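## Task

Lay three rods end to end in one straight line whose combined length equals the green rod (8 cm). The green rod itself and any lime rod may not be part of it. Lengths by colour in cm: blue 1, magenta 2, grey 3, orange 4, lime 5, purple 6, red 7, green 8, pink 9, turquoise 10. All three must rest flat with ends touching or nearly touching. No second line of rods may be formed, and every rod outside the line must be at least one rod-width from it. The line has to stay correct without the robot holding it. Finish by opening the gripper and moving it away.

## Robot and tools

ROBOT. One 7-joint arm (waist, shoulder, upper arm roll, elbow, forearm roll, wrist pitch, wrist roll) with a two-finger parallel gripper. The fingers point along the gripper's own +z axis and close along its y axis. The reported end_effector_position is the spot between the pads when shut; closed fingertips extend about 22 mm past it, open ones about 9 mm. Closing pushes the tips roughly 13 mm farther out, so leave that margin above the table.

FRAME. Everything is in the scene frame: origin on the table surface under the arm base, +z up, +y to the left when facing along +x. Distances in metres, orientation as a quaternion written w first (qw, qx, qy, qz). The base may be slightly tilted and the printed hand position can be a little off at long reach.

THE ROW. Every motion command uses a row of 10 numbers: x, y, z, qw, qx, qy, qz, position, force_limit, speed. The first seven are an absolute target pose for the gripper in the scene frame (not an offset). The last three control the fingers and each lies in -1 to 1. position: +1 fully open (85 mm), about -0.8 pads touching, -1 closes until blocked. force_limit: pad force, roughly 20 N at -1, 128 N at 0, 235 N at +1 on a 40 mm object. speed: finger closing rate, about 20 mm/s at -1, 85 at 0, 150 at +1; faster closes grip a bit harder. Repeat the desired quaternion in every row rather than copying the drifting reported one.

TOOLS.
- execute_actions(actions): a list of actions run in sequence. Each action is a list of up to 15 rows, one per 1/30 s step; if fewer rows are given the last one is held to fill 15 steps. There is one arm, so each step is a single row. An empty list just returns the current state and images. A target more than 0.6 m from the gripper's current position along any gripper axis makes that action refused; if the first action fails this or anything is malformed, nothing runs. Per step the commanded pose is clipped to within 70 mm and 16 degrees of the measured pose, so large moves need several actions; position takes priority over orientation.
- move(target, speed, blocking): target is one row as above (absolute pose plus finger values, finger values applied at the start). speed is path top speed in m/s, 0.002 to 0.5 (default 0.25); rotation is capped at twice that in rad/s. Path lasts 0.5 to 10 s. It does not avoid obstacles and contact force grows with speed and with how far past the contact the target lies. blocking=false returns after 0.5 s while motion continues; then use wait(0) or stop before sending new motion.
- wait(seconds): 0 to 10; the arm keeps its last command.
- stop(): brakes a running move; fingers continue.
- zoom_image(camera, region): camera is cam_head_left, cam_head_right or cam_wrist (each 896x504); region is [x0, y0, x1, y1] in pixels, at most 504 by 504.
- finished_scene(scene): ends the current scene, given its number; irreversible; reports success and gives the next task.

RESULTS. Each result gives the gripper pose, a Hand target line (where the controller is currently heading), finger data and three camera images with calibration (K, distortion, T_world_to_cam) for projecting points. object_status: 0 moving, 1 blocked while opening, 2 blocked while closing (a grip), 3 reached the commanded position or pads met (a thin item may still be held). Any new position value resets it to 0 for a moment. To grip, send -1 and confirm 2. Finger settings only change after a position change of at least 0.01. position_measured is in counts: 3 open, ~78 = 60 mm, ~130 = 40 mm, ~180 = 20 mm, ~230 pads together. touch_left (-y finger) and touch_right (+y finger) each list 28 cells as 7 groups of 4, from fingertip toward the arm; idle cells read near 0 with noise, about 30 at 10 N and 140 at 50 N. A move adds a line: done (settled near target), off_target, moving, held or fault, plus limits (paced = pose clipped; held = some steps blocked, after which the arm may surge). A pose unreachable line means the clearance check altered or blocked the command; the base mount counts as arm.

CAUTIONS. Rods are small: grip them gently and lower them flat rather than dropping. Avoid fast contacts and pressing into the table; joint torque at its load limit (49.6 N m for the big joints, 31.2 N m for the wrist ones) freezes the arm for 10 s. Never knock or place anything off the table. Keep unused rods clear of the train. Holding loads heats motors; MOTOR HOT appears from 60 °C and at 75 °C an OVER-TEMPERATURE FAULT lets the arm sag, so don't hold things longer than needed. Brief external tugs on held or loose items can occur. Before finishing, open the fingers, lift away, and check the rods stayed in place.

Each tool is called after "Request:" as name(argument=value, ...), one argument or row to a line, values as JSON.

## Session

Request:
execute_actions(
  actions=[],
)

Scene clock: 0.00 s.
end_effector_position=(+0.4091, -0.1994, +0.1092) position_measured=3 object_status=3 touch_left=n/a touch_right=n/a end_effector_quat_wxyz=(+0.224, +0.633, +0.734, +0.104)
Joint positions: [ 1.204  1.666 -0.818  1.919 -1.092  0.011  2.299]
Joint velocities: [ 0.001  0.001 -0.001 -0.001 -0.001 -0.    -0.   ]
Motor temperatures (°C, as the motors report them): [28 30 27 29 32 31 35]
Hand target: +0.409, -0.199, +0.109; +0.224, +0.633, +0.734, +0.104
camera_calibration (this result's frames):
cam_wrist: T_world_to_cam=[[0.896962, 0.146379, 0.417172, -0.375434], [0.0842985, -0.982912, 0.163637, -0.183492], [0.433997, -0.111609, -0.893974, 0.0471714], [0, 0, 0, 1]] pos_world=[0.331746, -0.120136, 0.228817]

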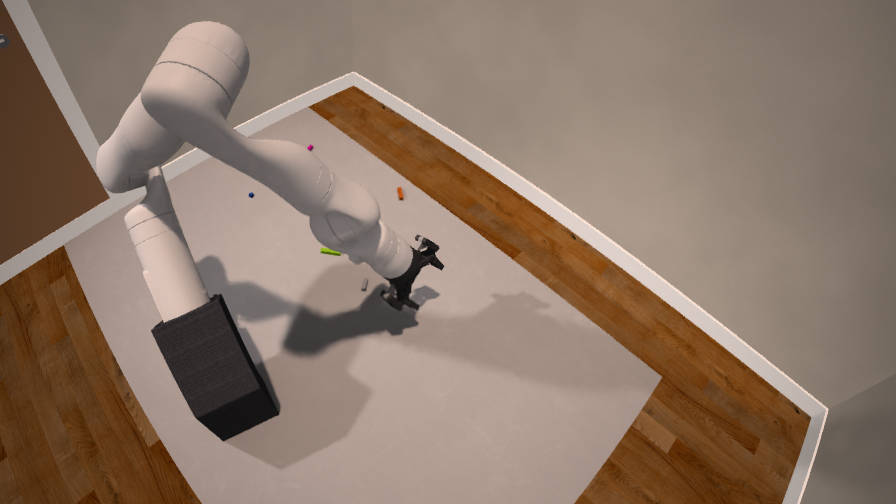

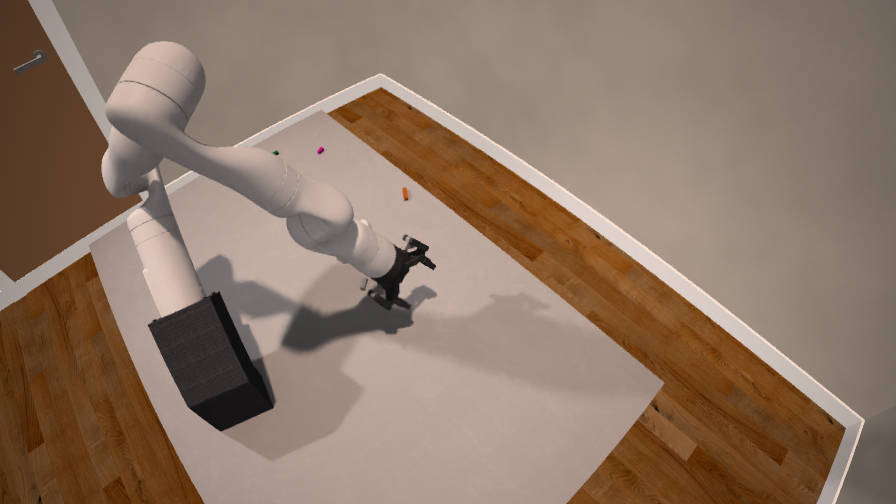

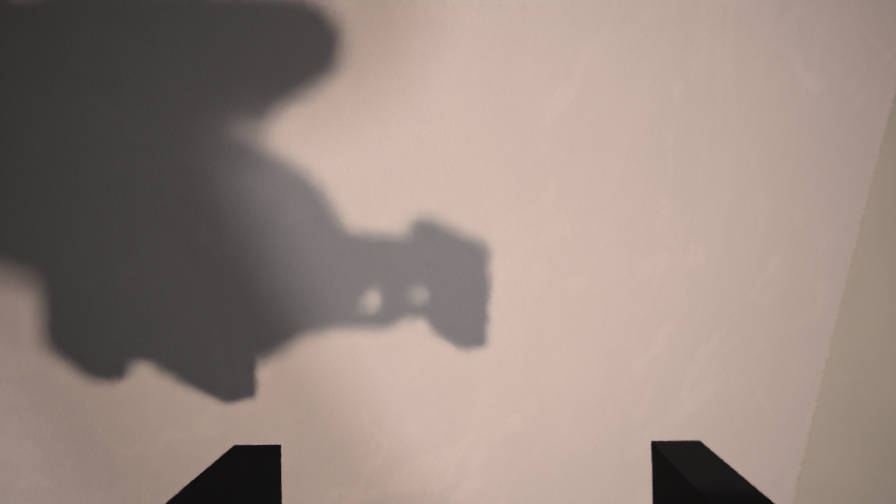

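Request:
move(
  target=[0.4,0.1,0.42,0,1,0,0,0,-1,0],
)

Scene clock: 6.77 s.
end_effector_position=(+0.4012, +0.0975, +0.4213) position_measured=128 object_status=3 touch_left=((3 8 -1 -6) (-3 6 11 -6) (-14 12 6 -25) (21 4 3 -2) (-1 4 9 6) (1 -3 10 -7) (-6 8 5 -5)) touch_right=((7 -2 -1 23) (-12 -4 8 -6) (7 12 13 10) (-5 -1 5 2) (13 -9 -12 7) (17 6 -8 -17) (-2 21 -7 -5)) end_effector_quat_wxyz=(+0.001, +1.000, -0.002, +0.001)
Joint positions: [ 0.635  0.475 -0.035  1.674 -0.67   1.54  -0.563]
Joint velocities: [-0.002 -0.001 -0.    -0.001  0.001 -0.001 -0.   ]
Motor temperatures (°C, as the motors report them): [28 30 27 29 32 31 35]
Hand target: +0.401, +0.098, +0.421; +0.001, +1.000, -0.002, +0.001
Off the commanded pose: 0.003 m, 0 deg.
move: done
camera_calibration (this result's frames):
cam_wrist: T_world_to_cam=[[-0.0310065, -0.999167, -0.0265295, 0.128931], [-0.999149, 0.0317061, -0.0263674, 0.473693], [0.0271866, 0.0256894, -0.9993, 0.556955], [0, 0, 0, 1]] pos_world=[0.462146, 0.0994969, 0.572475]

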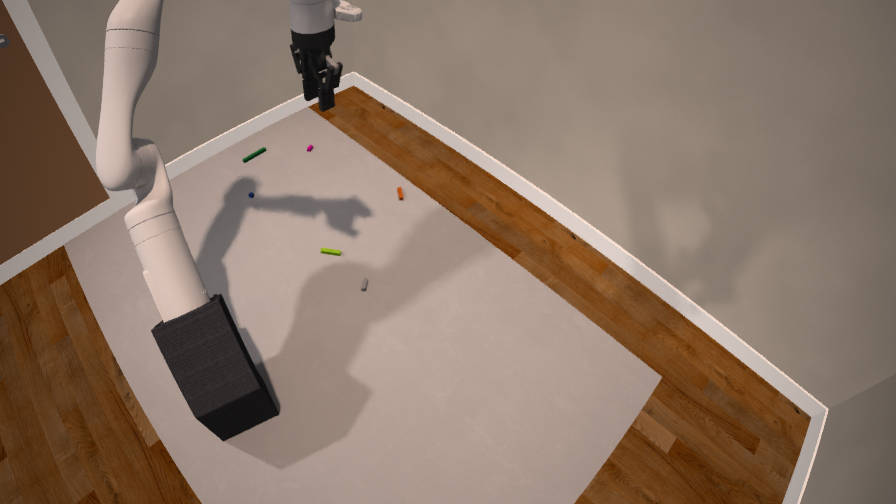

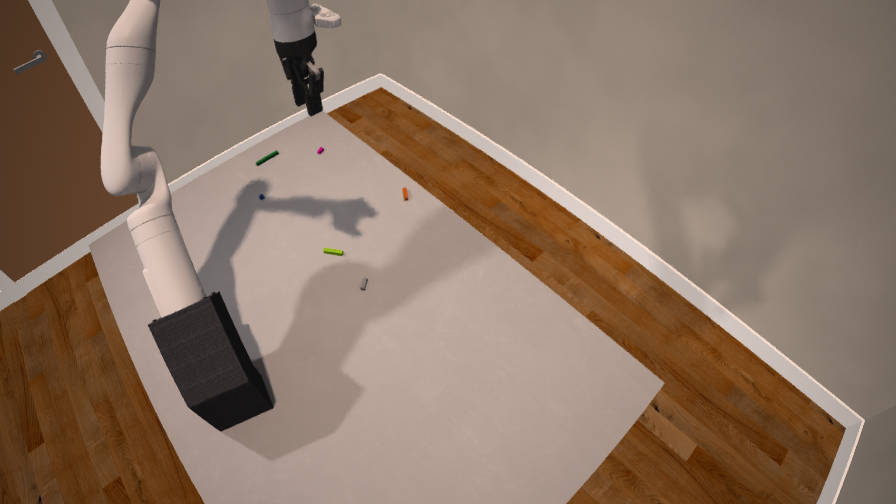

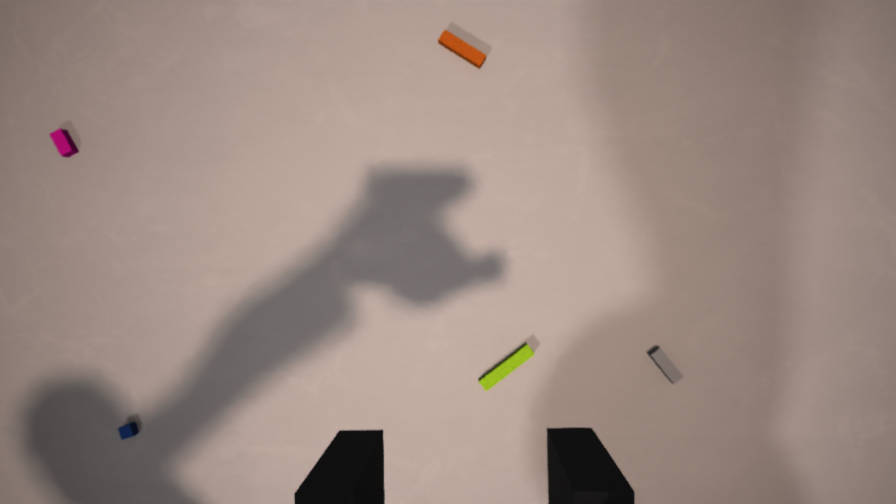

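Request:
move(
  target=[0.3,0.37,0.12,0,0.991,0.13,0,0,-1,0],
)

Scene clock: 16.70 s.
end_effector_position=(+0.2995, +0.3690, +0.1210) position_measured=128 object_status=3 touch_left=((4 7 5 -2) (9 -16 6 -4) (-10 3 19 7) (7 -12 1 6) (3 -8 -6 17) (-4 1 -2 -4) (1 11 -9 2)) touch_right=((12 26 19 5) (-6 4 20 5) (-7 -7 -12 20) (-2 2 16 -1) (12 18 -12 32) (1 -9 4 -3) (-3 4 -4 2)) end_effector_quat_wxyz=(+0.002, +0.992, +0.130, -0.001)
Joint positions: [-0.021  0.092 -0.593  2.331 -1.339  0.615 -0.604]
Joint velocities: [ 0.001  0.004 -0.004 -0.     0.001 -0.002  0.   ]
Motor temperatures (°C, as the motors report them): [28 30 27 29 32 31 35]
Hand target: +0.299, +0.369, +0.121; +0.002, +0.992, +0.130, -0.001
Off the commanded pose: 0.001 m, 0 deg.
move: done
camera_calibration (this result's frames):
cam_wrist: T_world_to_cam=[[0.230215, -0.972844, -0.0240026, 0.300895], [-0.973006, -0.229704, -0.022252, 0.443691], [0.0161342, 0.0284774, -0.999464, 0.255004], [0, 0, 0, 1]] pos_world=[0.358329, 0.38738, 0.271962]

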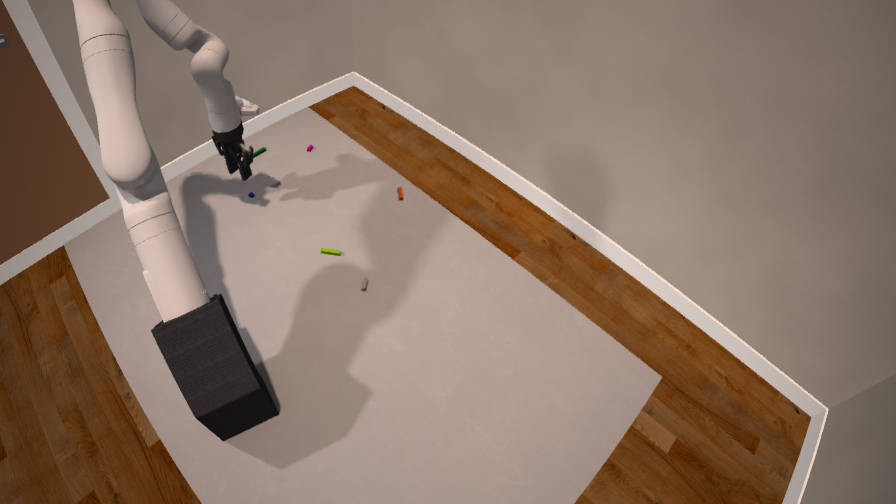

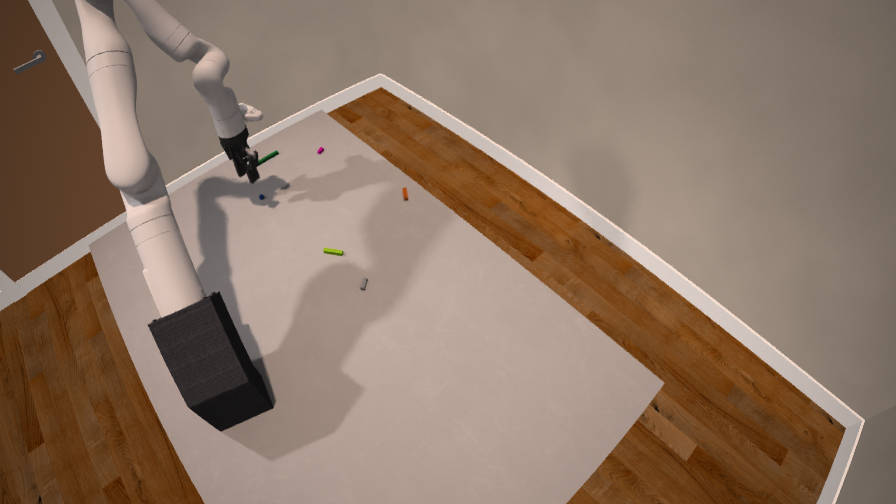

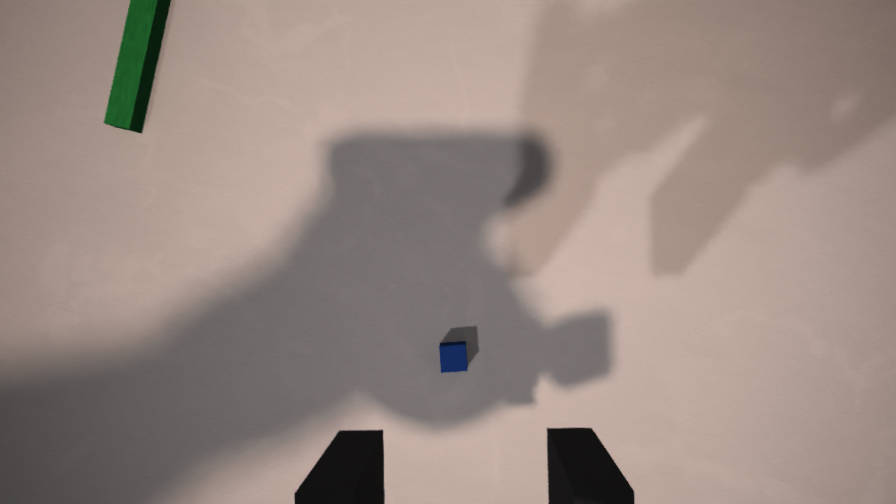

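Request:
move(
  target=[0.318,0.378,0.024,0,0.989,0.148,0,0,-1,0],
  speed=0.1,
)

Request:
move(
  target=[0.318,0.378,0.024,0,0.989,0.148,0,-1,-0.8,-0.5],
)

Request:
move(
  target=[0.318,0.378,0.08,0,0.989,0.148,0,-1,-0.8,-0.5],
)

Request:
move(
  target=[0.343,-0.087,0.08,0,0.948,0.317,0,-1,-0.8,-0.5],
)

Scene clock: 25.60 s.
end_effector_position=(+0.3183, +0.3772, +0.0244) position_measured=128 object_status=3 touch_left=((8 23 -6 3) (0 -11 -1 -1) (5 0 0 -2) (14 0 1 -5) (-2 -7 8 5) (-11 11 15 9) (13 19 1 -2)) touch_right=((7 -22 11 13) (-13 -11 4 -8) (-14 -10 -14 16) (3 2 -7 24) (10 -8 -14 -3) (15 16 10 15) (-13 -10 13 -4)) end_effector_quat_wxyz=(+0.001, +0.989, +0.148, +0.000)
Joint positions: [-0.238  0.39  -0.668  2.255 -1.847  0.311 -0.108]
Joint velocities: [-0.011  0.009  0.003  0.007 -0.04   0.004  0.041]
Motor temperatures (°C, as the motors report them): [28 30 27 29 32 31 35]
Hand target: +0.318, +0.377, +0.024; +0.001, +0.989, +0.148, -0.001
Off the commanded pose: 0.001 m, 0 deg.
move: done
camera_calibration (this result's frames):
cam_wrist: T_world_to_cam=[[0.266285, -0.963549, -0.0258063, 0.287288], [-0.963751, -0.265689, -0.0243604, 0.472408], [0.016616, 0.0313576, -0.99937, 0.15663], [0, 0, 0, 1]] pos_world=[0.37618, 0.397418, 0.175453]

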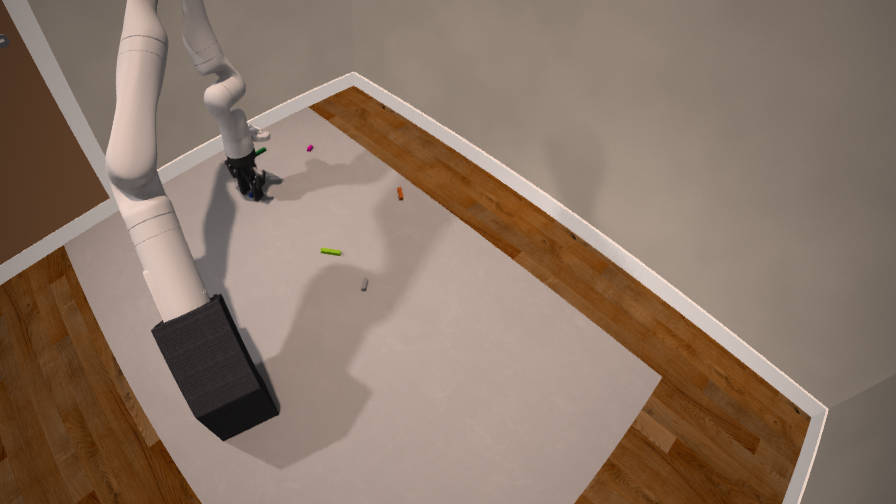

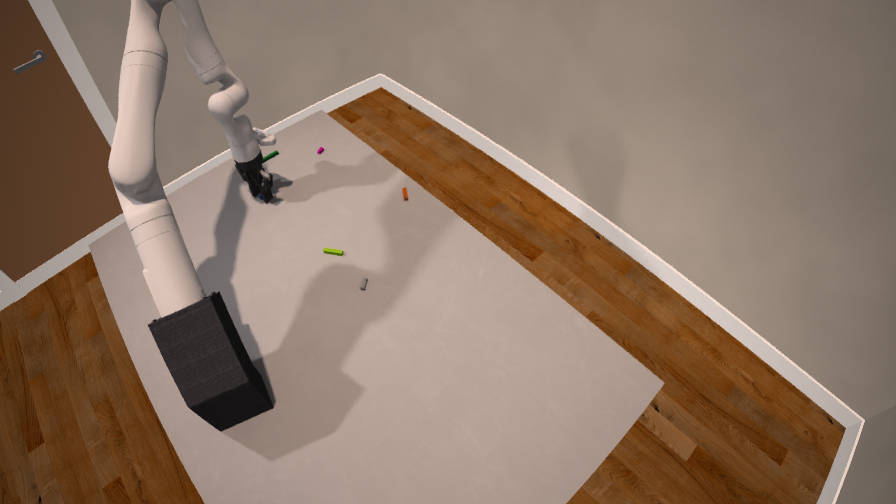

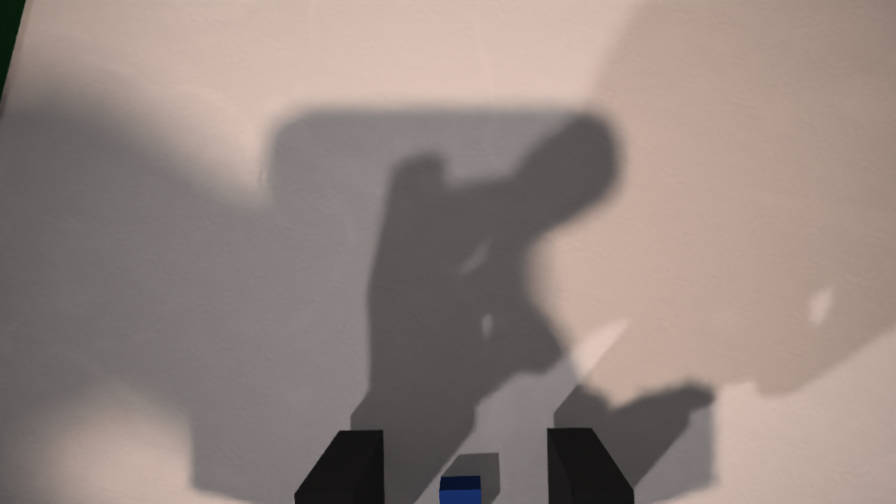

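Scene clock: 26.43 s.
end_effector_position=(+0.3180, +0.3780, +0.0241) position_measured=208 object_status=0 touch_left=((547 718 272 38) (160 193 43 11) (1 9 4 -10) (12 4 -11 1) (-8 13 19 19) (7 0 12 -10) (6 5 -1 2)) touch_right=((394 682 274 36) (94 128 51 -8) (23 -2 15 -3) (-27 -2 3 -5) (9 -16 -1 7) (25 2 2 15) (12 0 -7 -5)) end_effector_quat_wxyz=(+0.000, +0.989, +0.148, +0.000)
Joint positions: [-0.238  0.391 -0.668  2.255 -1.85   0.312 -0.105]
Joint velocities: [-0.001 -0.001  0.001  0.001 -0.    -0.001  0.   ]
Motor temperatures (°C, as the motors report them): [28 30 27 29 32 31 35]
Hand target: +0.318, +0.378, +0.024; +0.000, +0.989, +0.148, -0.000
Off the commanded pose: 0.000 m, 0 deg.
move: done
camera_calibration (this result's frames):
cam_wrist: T_world_to_cam=[[0.265904, -0.963587, -0.0282101, 0.288267], [-0.963869, -0.265273, -0.0242121, 0.472229], [0.0158471, 0.033629, -0.999309, 0.155701], [0, 0, 0, 1]] pos_world=[0.376048, 0.397804, 0.175159]

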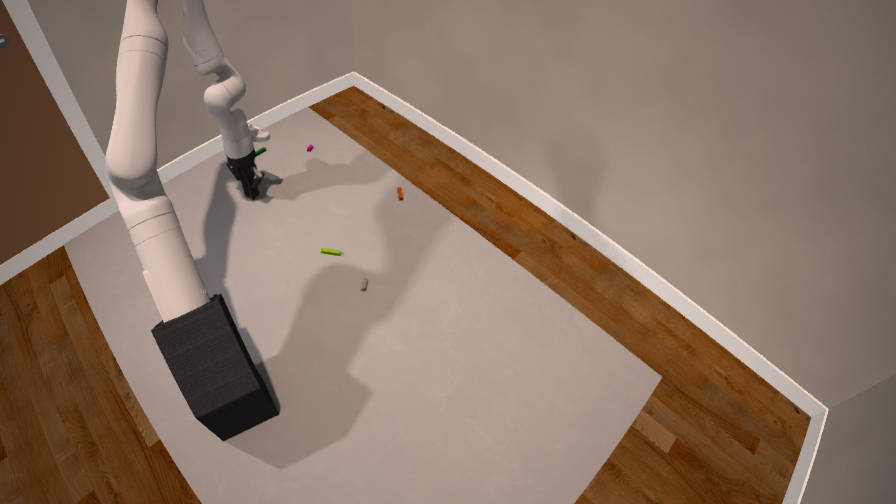

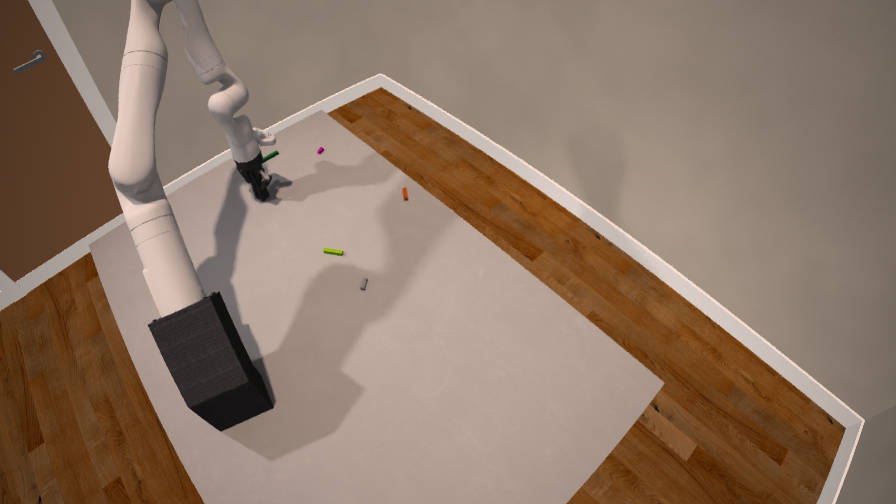

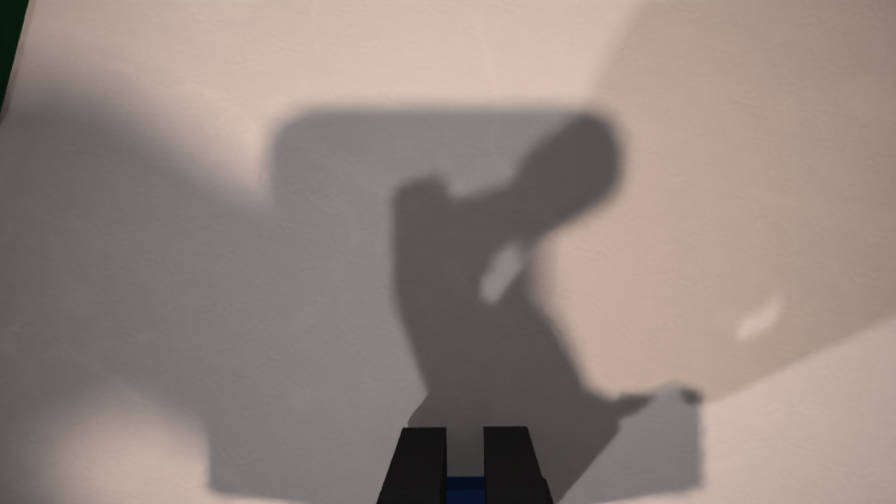

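Scene clock: 27.33 s.
end_effector_position=(+0.3183, +0.3783, +0.0799) position_measured=208 object_status=2 touch_left=((544 729 286 27) (139 195 58 11) (-11 11 -13 -23) (15 20 2 2) (-16 13 13 13) (-9 4 8 5) (16 5 -7 -7)) touch_right=((386 673 265 28) (90 129 46 -15) (-9 2 -1 9) (2 5 7 -4) (20 11 28 4) (7 13 17 -11) (10 8 -12 0)) end_effector_quat_wxyz=(-0.001, +0.989, +0.148, +0.000)
Joint positions: [-0.094  0.231 -0.658  2.274 -1.444  0.459 -0.493]
Joint velocities: [ 0.001 -0.004 -0.    -0.001  0.001 -0.    -0.   ]
Motor temperatures (°C, as the motors report them): [28 30 27 29 32 31 35]
Hand target: +0.318, +0.378, +0.080; -0.001, +0.989, +0.148, +0.000
Off the commanded pose: 0.000 m, 0 deg.
move: done
camera_calibration (this result's frames):
cam_wrist: T_world_to_cam=[[0.264985, -0.963805, -0.0293634, 0.290513], [-0.964122, -0.264325, -0.0245237, 0.47365], [0.0158746, 0.0348084, -0.999268, 0.211041], [0, 0, 0, 1]] pos_world=[0.376325, 0.39785, 0.231033]

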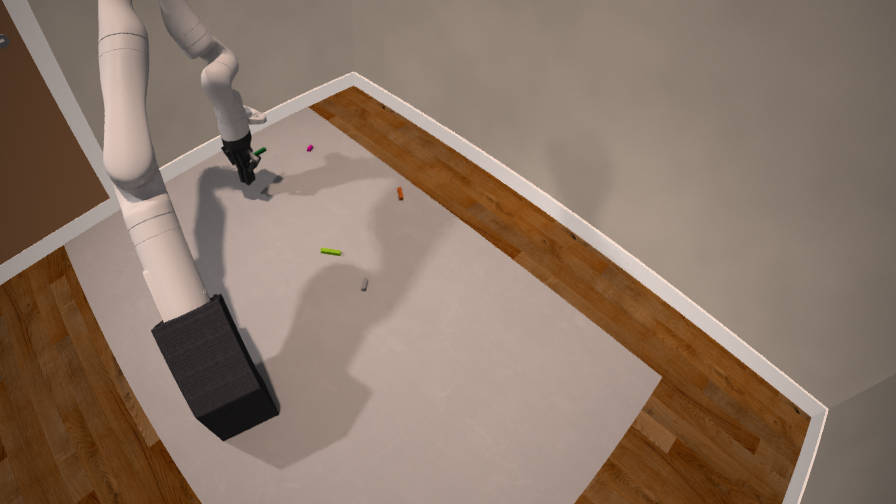

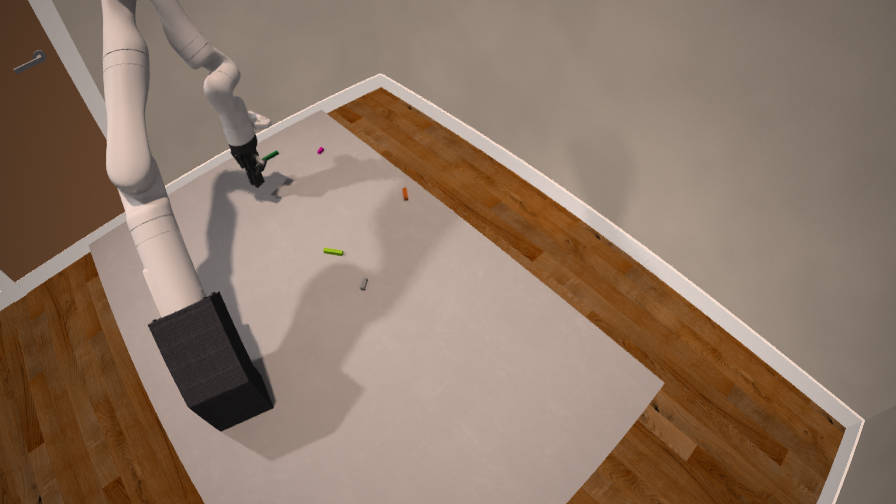

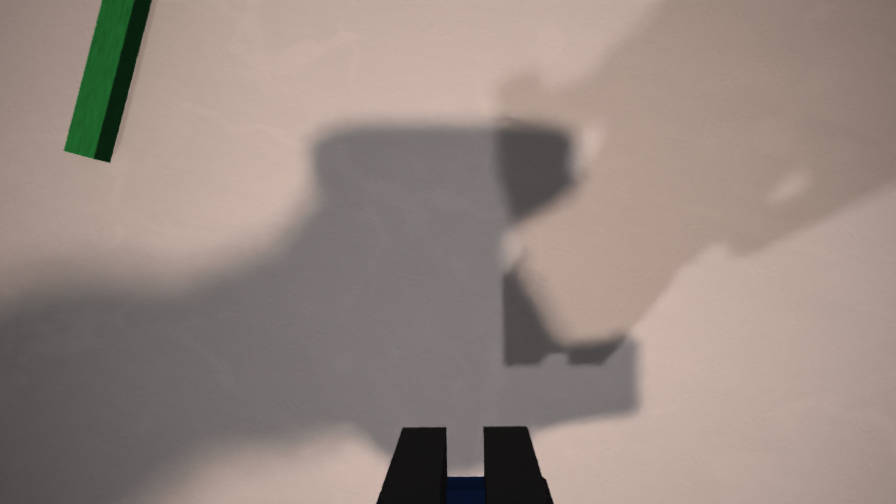

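Scene clock: 29.60 s.
end_effector_position=(+0.3421, -0.0848, +0.0797) position_measured=208 object_status=2 touch_left=((542 715 284 40) (161 196 56 14) (-4 -5 7 -11) (4 4 1 0) (-2 12 11 -3) (6 -4 13 7) (-2 13 17 -1)) touch_right=((372 666 246 39) (97 119 62 -8) (-3 9 -9 -6) (11 -1 -4 18) (9 -3 12 0) (5 0 1 -17) (-20 -25 7 -4)) end_effector_quat_wxyz=(-0.001, +0.948, +0.317, +0.000)
Joint positions: [ 0.471  1.221 -0.161  1.969 -1.173  0.693  0.849]
Joint velocities: [-0.001  0.011 -0.001 -0.001  0.001  0.002  0.   ]
Motor temperatures (°C, as the motors report them): [28 30 27 29 32 31 35]
Hand target: +0.342, -0.085, +0.079; -0.002, +0.948, +0.317, +0.000
Off the commanded pose: 0.002 m, 0 deg.
move: done
camera_calibration (this result's frames):
cam_wrist: T_world_to_cam=[[0.579341, -0.814497, -0.0309553, -0.256889], [-0.815081, -0.578798, -0.0252348, 0.296591], [0.00263682, 0.0398506, -0.999202, 0.231506], [0, 0, 0, 1]] pos_world=[0.389962, -0.0467953, 0.230854]

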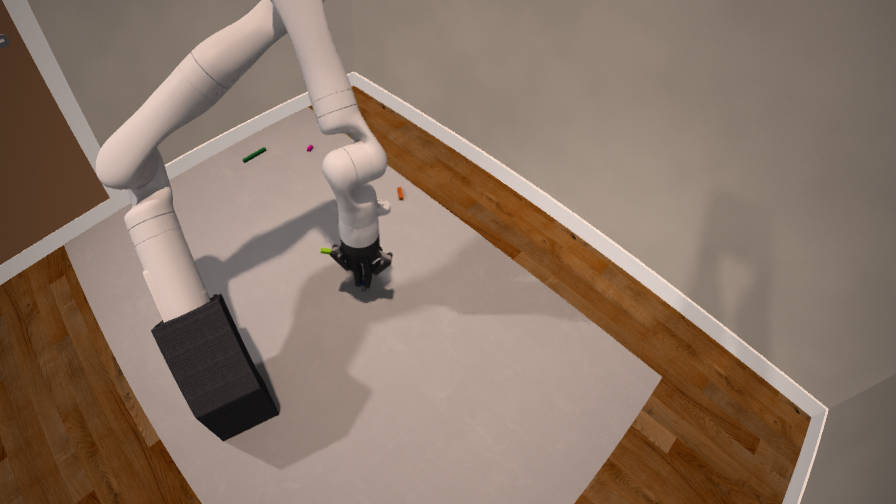

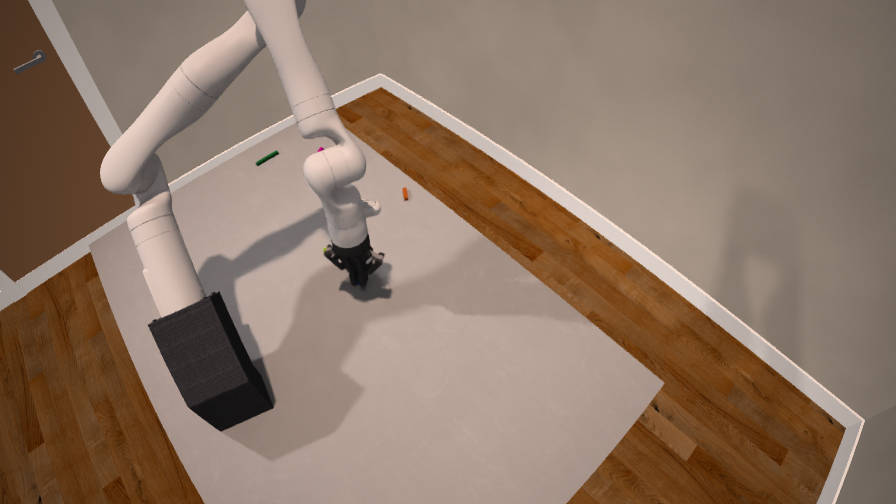

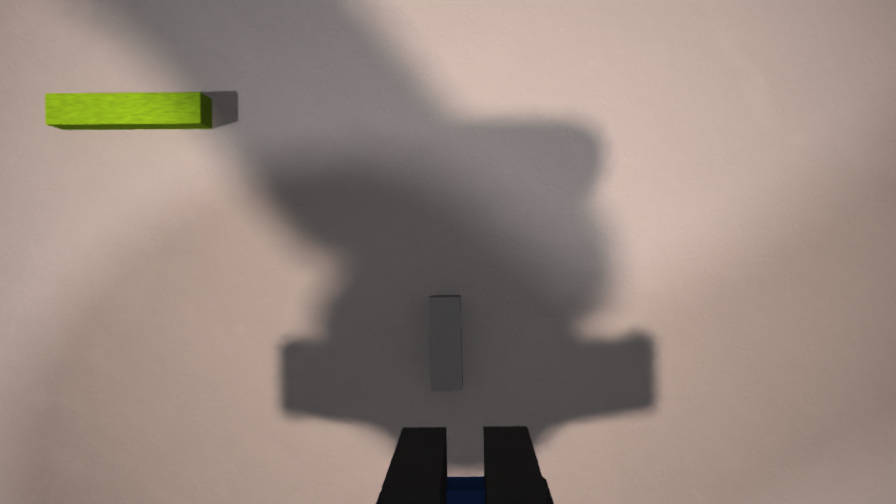

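Request:
move(
  target=[0.339,-0.081,0.027,0,0.9455,0.3256,0,-1,-0.8,-0.5],
  speed=0.08,
)

Request:
wait(
  seconds=0.5,
)

Scene clock: 35.43 s.
end_effector_position=(+0.3389, -0.0809, +0.0273) position_measured=208 object_status=2 touch_left=((547 728 282 39) (162 187 60 4) (-9 -5 10 -12) (7 11 2 -9) (2 4 7 4) (-13 7 -2 5) (1 0 3 12)) touch_right=((376 694 256 34) (92 121 57 -14) (0 -1 -2 -13) (6 5 -13 -15) (-5 0 7 5) (-1 -14 -23 -23) (3 19 -11 3)) end_effector_quat_wxyz=(+0.000, +0.945, +0.326, -0.000)
Joint positions: [ 0.446  1.319 -0.257  1.972 -1.31   0.567  0.984]
Joint velocities: [ 0.002  0.006  0.002  0.    -0.002 -0.001  0.   ]
Motor temperatures (°C, as the motors report them): [28 30 27 29 32 31 35]
Hand target: +0.339, -0.081, +0.027; -0.000, +0.945, +0.326, -0.000
Off the commanded pose: 0.000 m, 0 deg.
move: done
camera_calibration (this result's frames):
cam_wrist: T_world_to_cam=[[0.593735, -0.804171, -0.0280471, -0.257623], [-0.804657, -0.593271, -0.0236082, 0.290162], [0.00234551, 0.0365853, -0.999328, 0.178802], [0, 0, 0, 1]] pos_world=[0.386022, -0.0415695, 0.178307]

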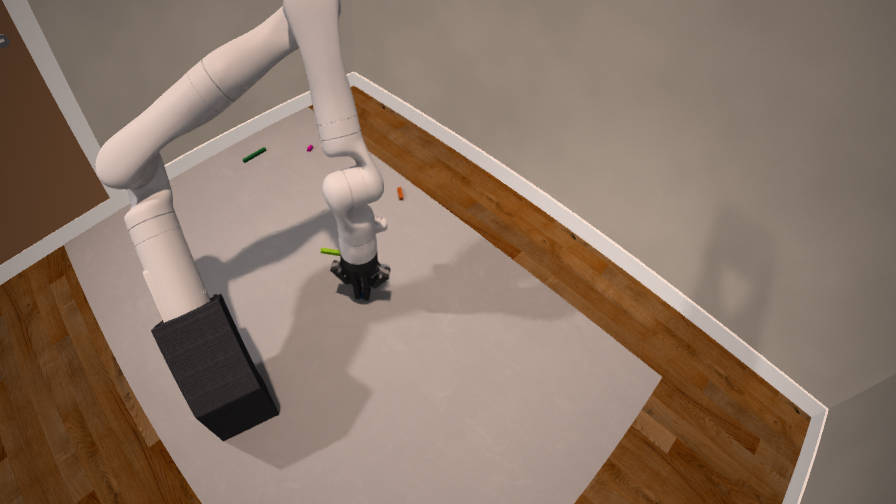

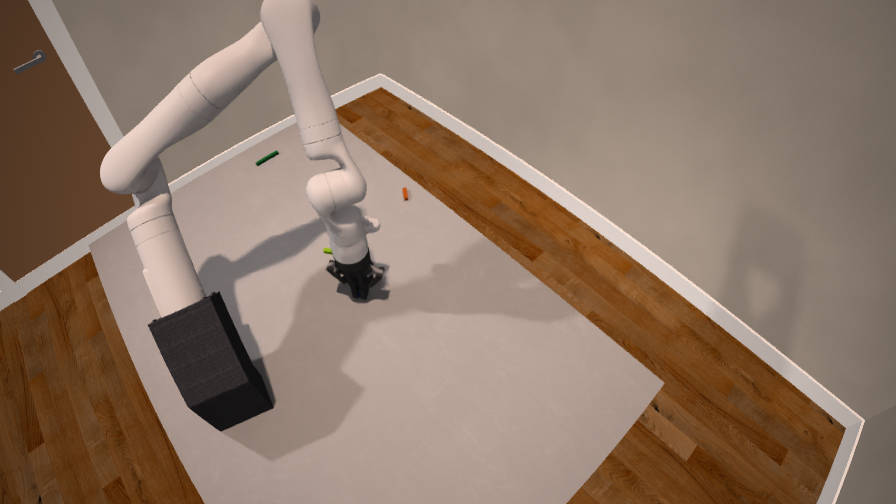

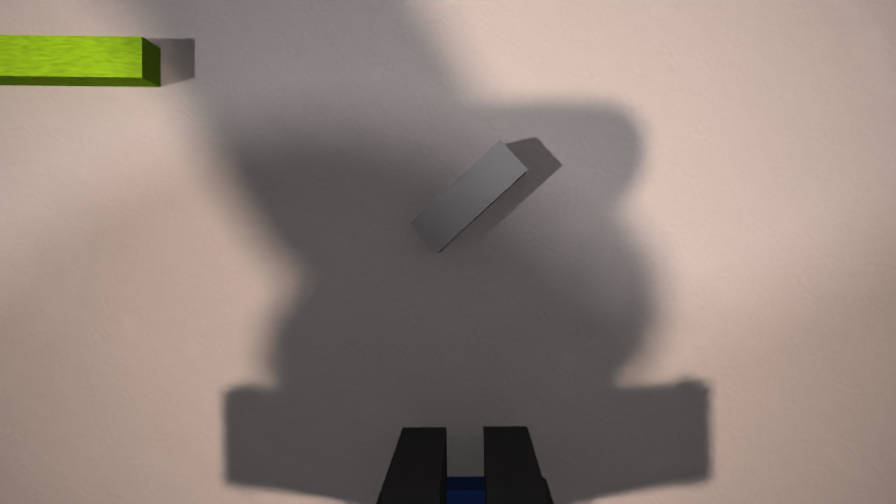

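Scene clock: 35.93 s.
end_effector_position=(+0.3387, -0.0809, +0.0271) position_measured=208 object_status=2 touch_left=((558 726 290 48) (147 205 64 11) (-15 -1 17 -8) (-3 0 13 7) (4 12 9 -6) (-8 6 -4 -3) (-6 5 19 -6)) touch_right=((384 717 270 39) (97 126 81 -15) (13 2 0 9) (1 14 -4 3) (13 14 -12 -7) (2 1 -14 3) (19 12 4 -2)) end_effector_quat_wxyz=(-0.000, +0.945, +0.326, -0.000)
Joint positions: [ 0.446  1.319 -0.257  1.972 -1.31   0.567  0.984]
Joint velocities: [ 0.    -0.001 -0.001  0.     0.     0.     0.   ]
Motor temperatures (°C, as the motors report them): [28 30 27 29 32 31 35]
Hand target: +0.339, -0.081, +0.027; -0.000, +0.945, +0.326, -0.000
Off the commanded pose: 0.000 m, 0 deg.
wait: 0.50 s; at rest by 0.17 s
camera_calibration (this result's frames):
cam_wrist: T_world_to_cam=[[0.593407, -0.8044, -0.0284361, -0.257407], [-0.8049, -0.592942, -0.0235799, 0.290092], [0.00210676, 0.0368807, -0.999317, 0.178745], [0, 0, 0, 1]] pos_world=[0.385866, -0.0416426, 0.178144]

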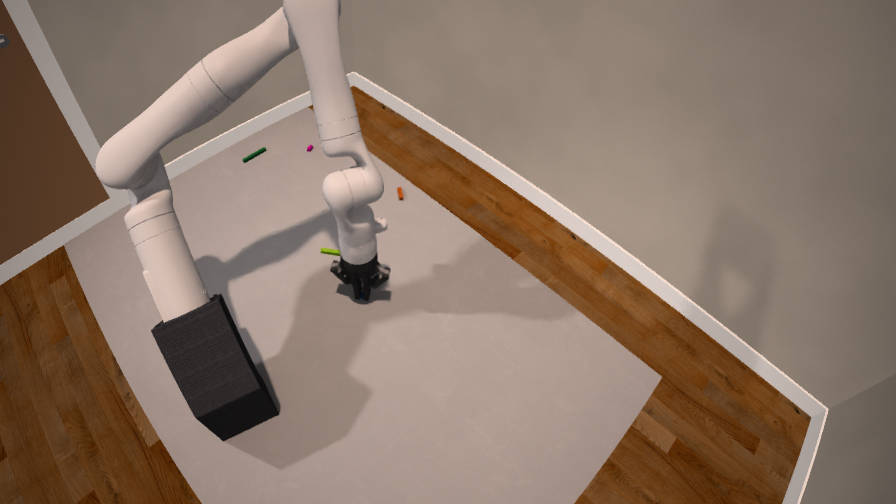

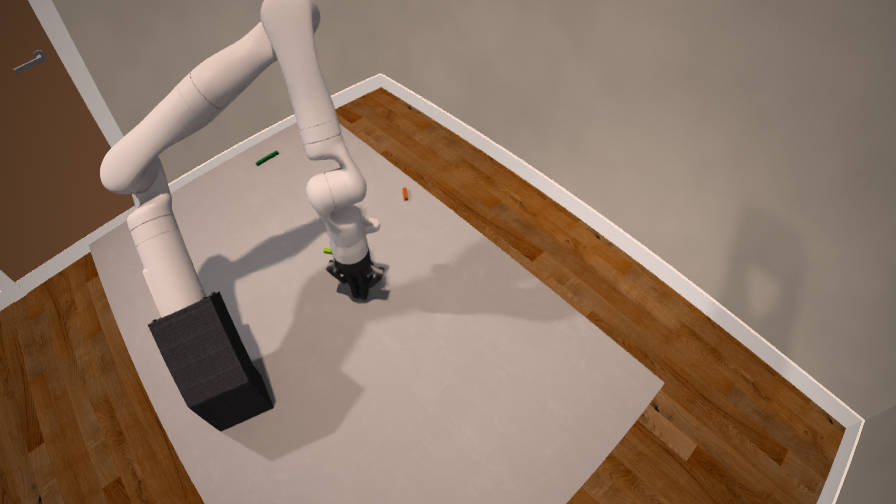

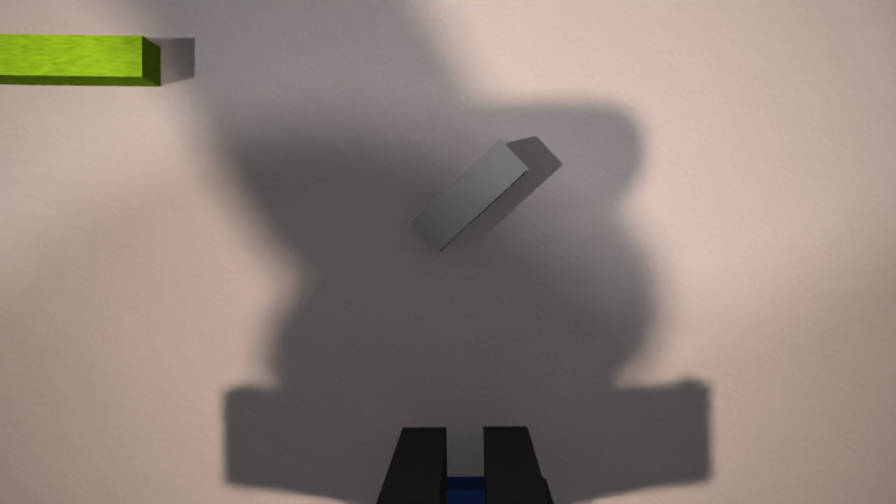

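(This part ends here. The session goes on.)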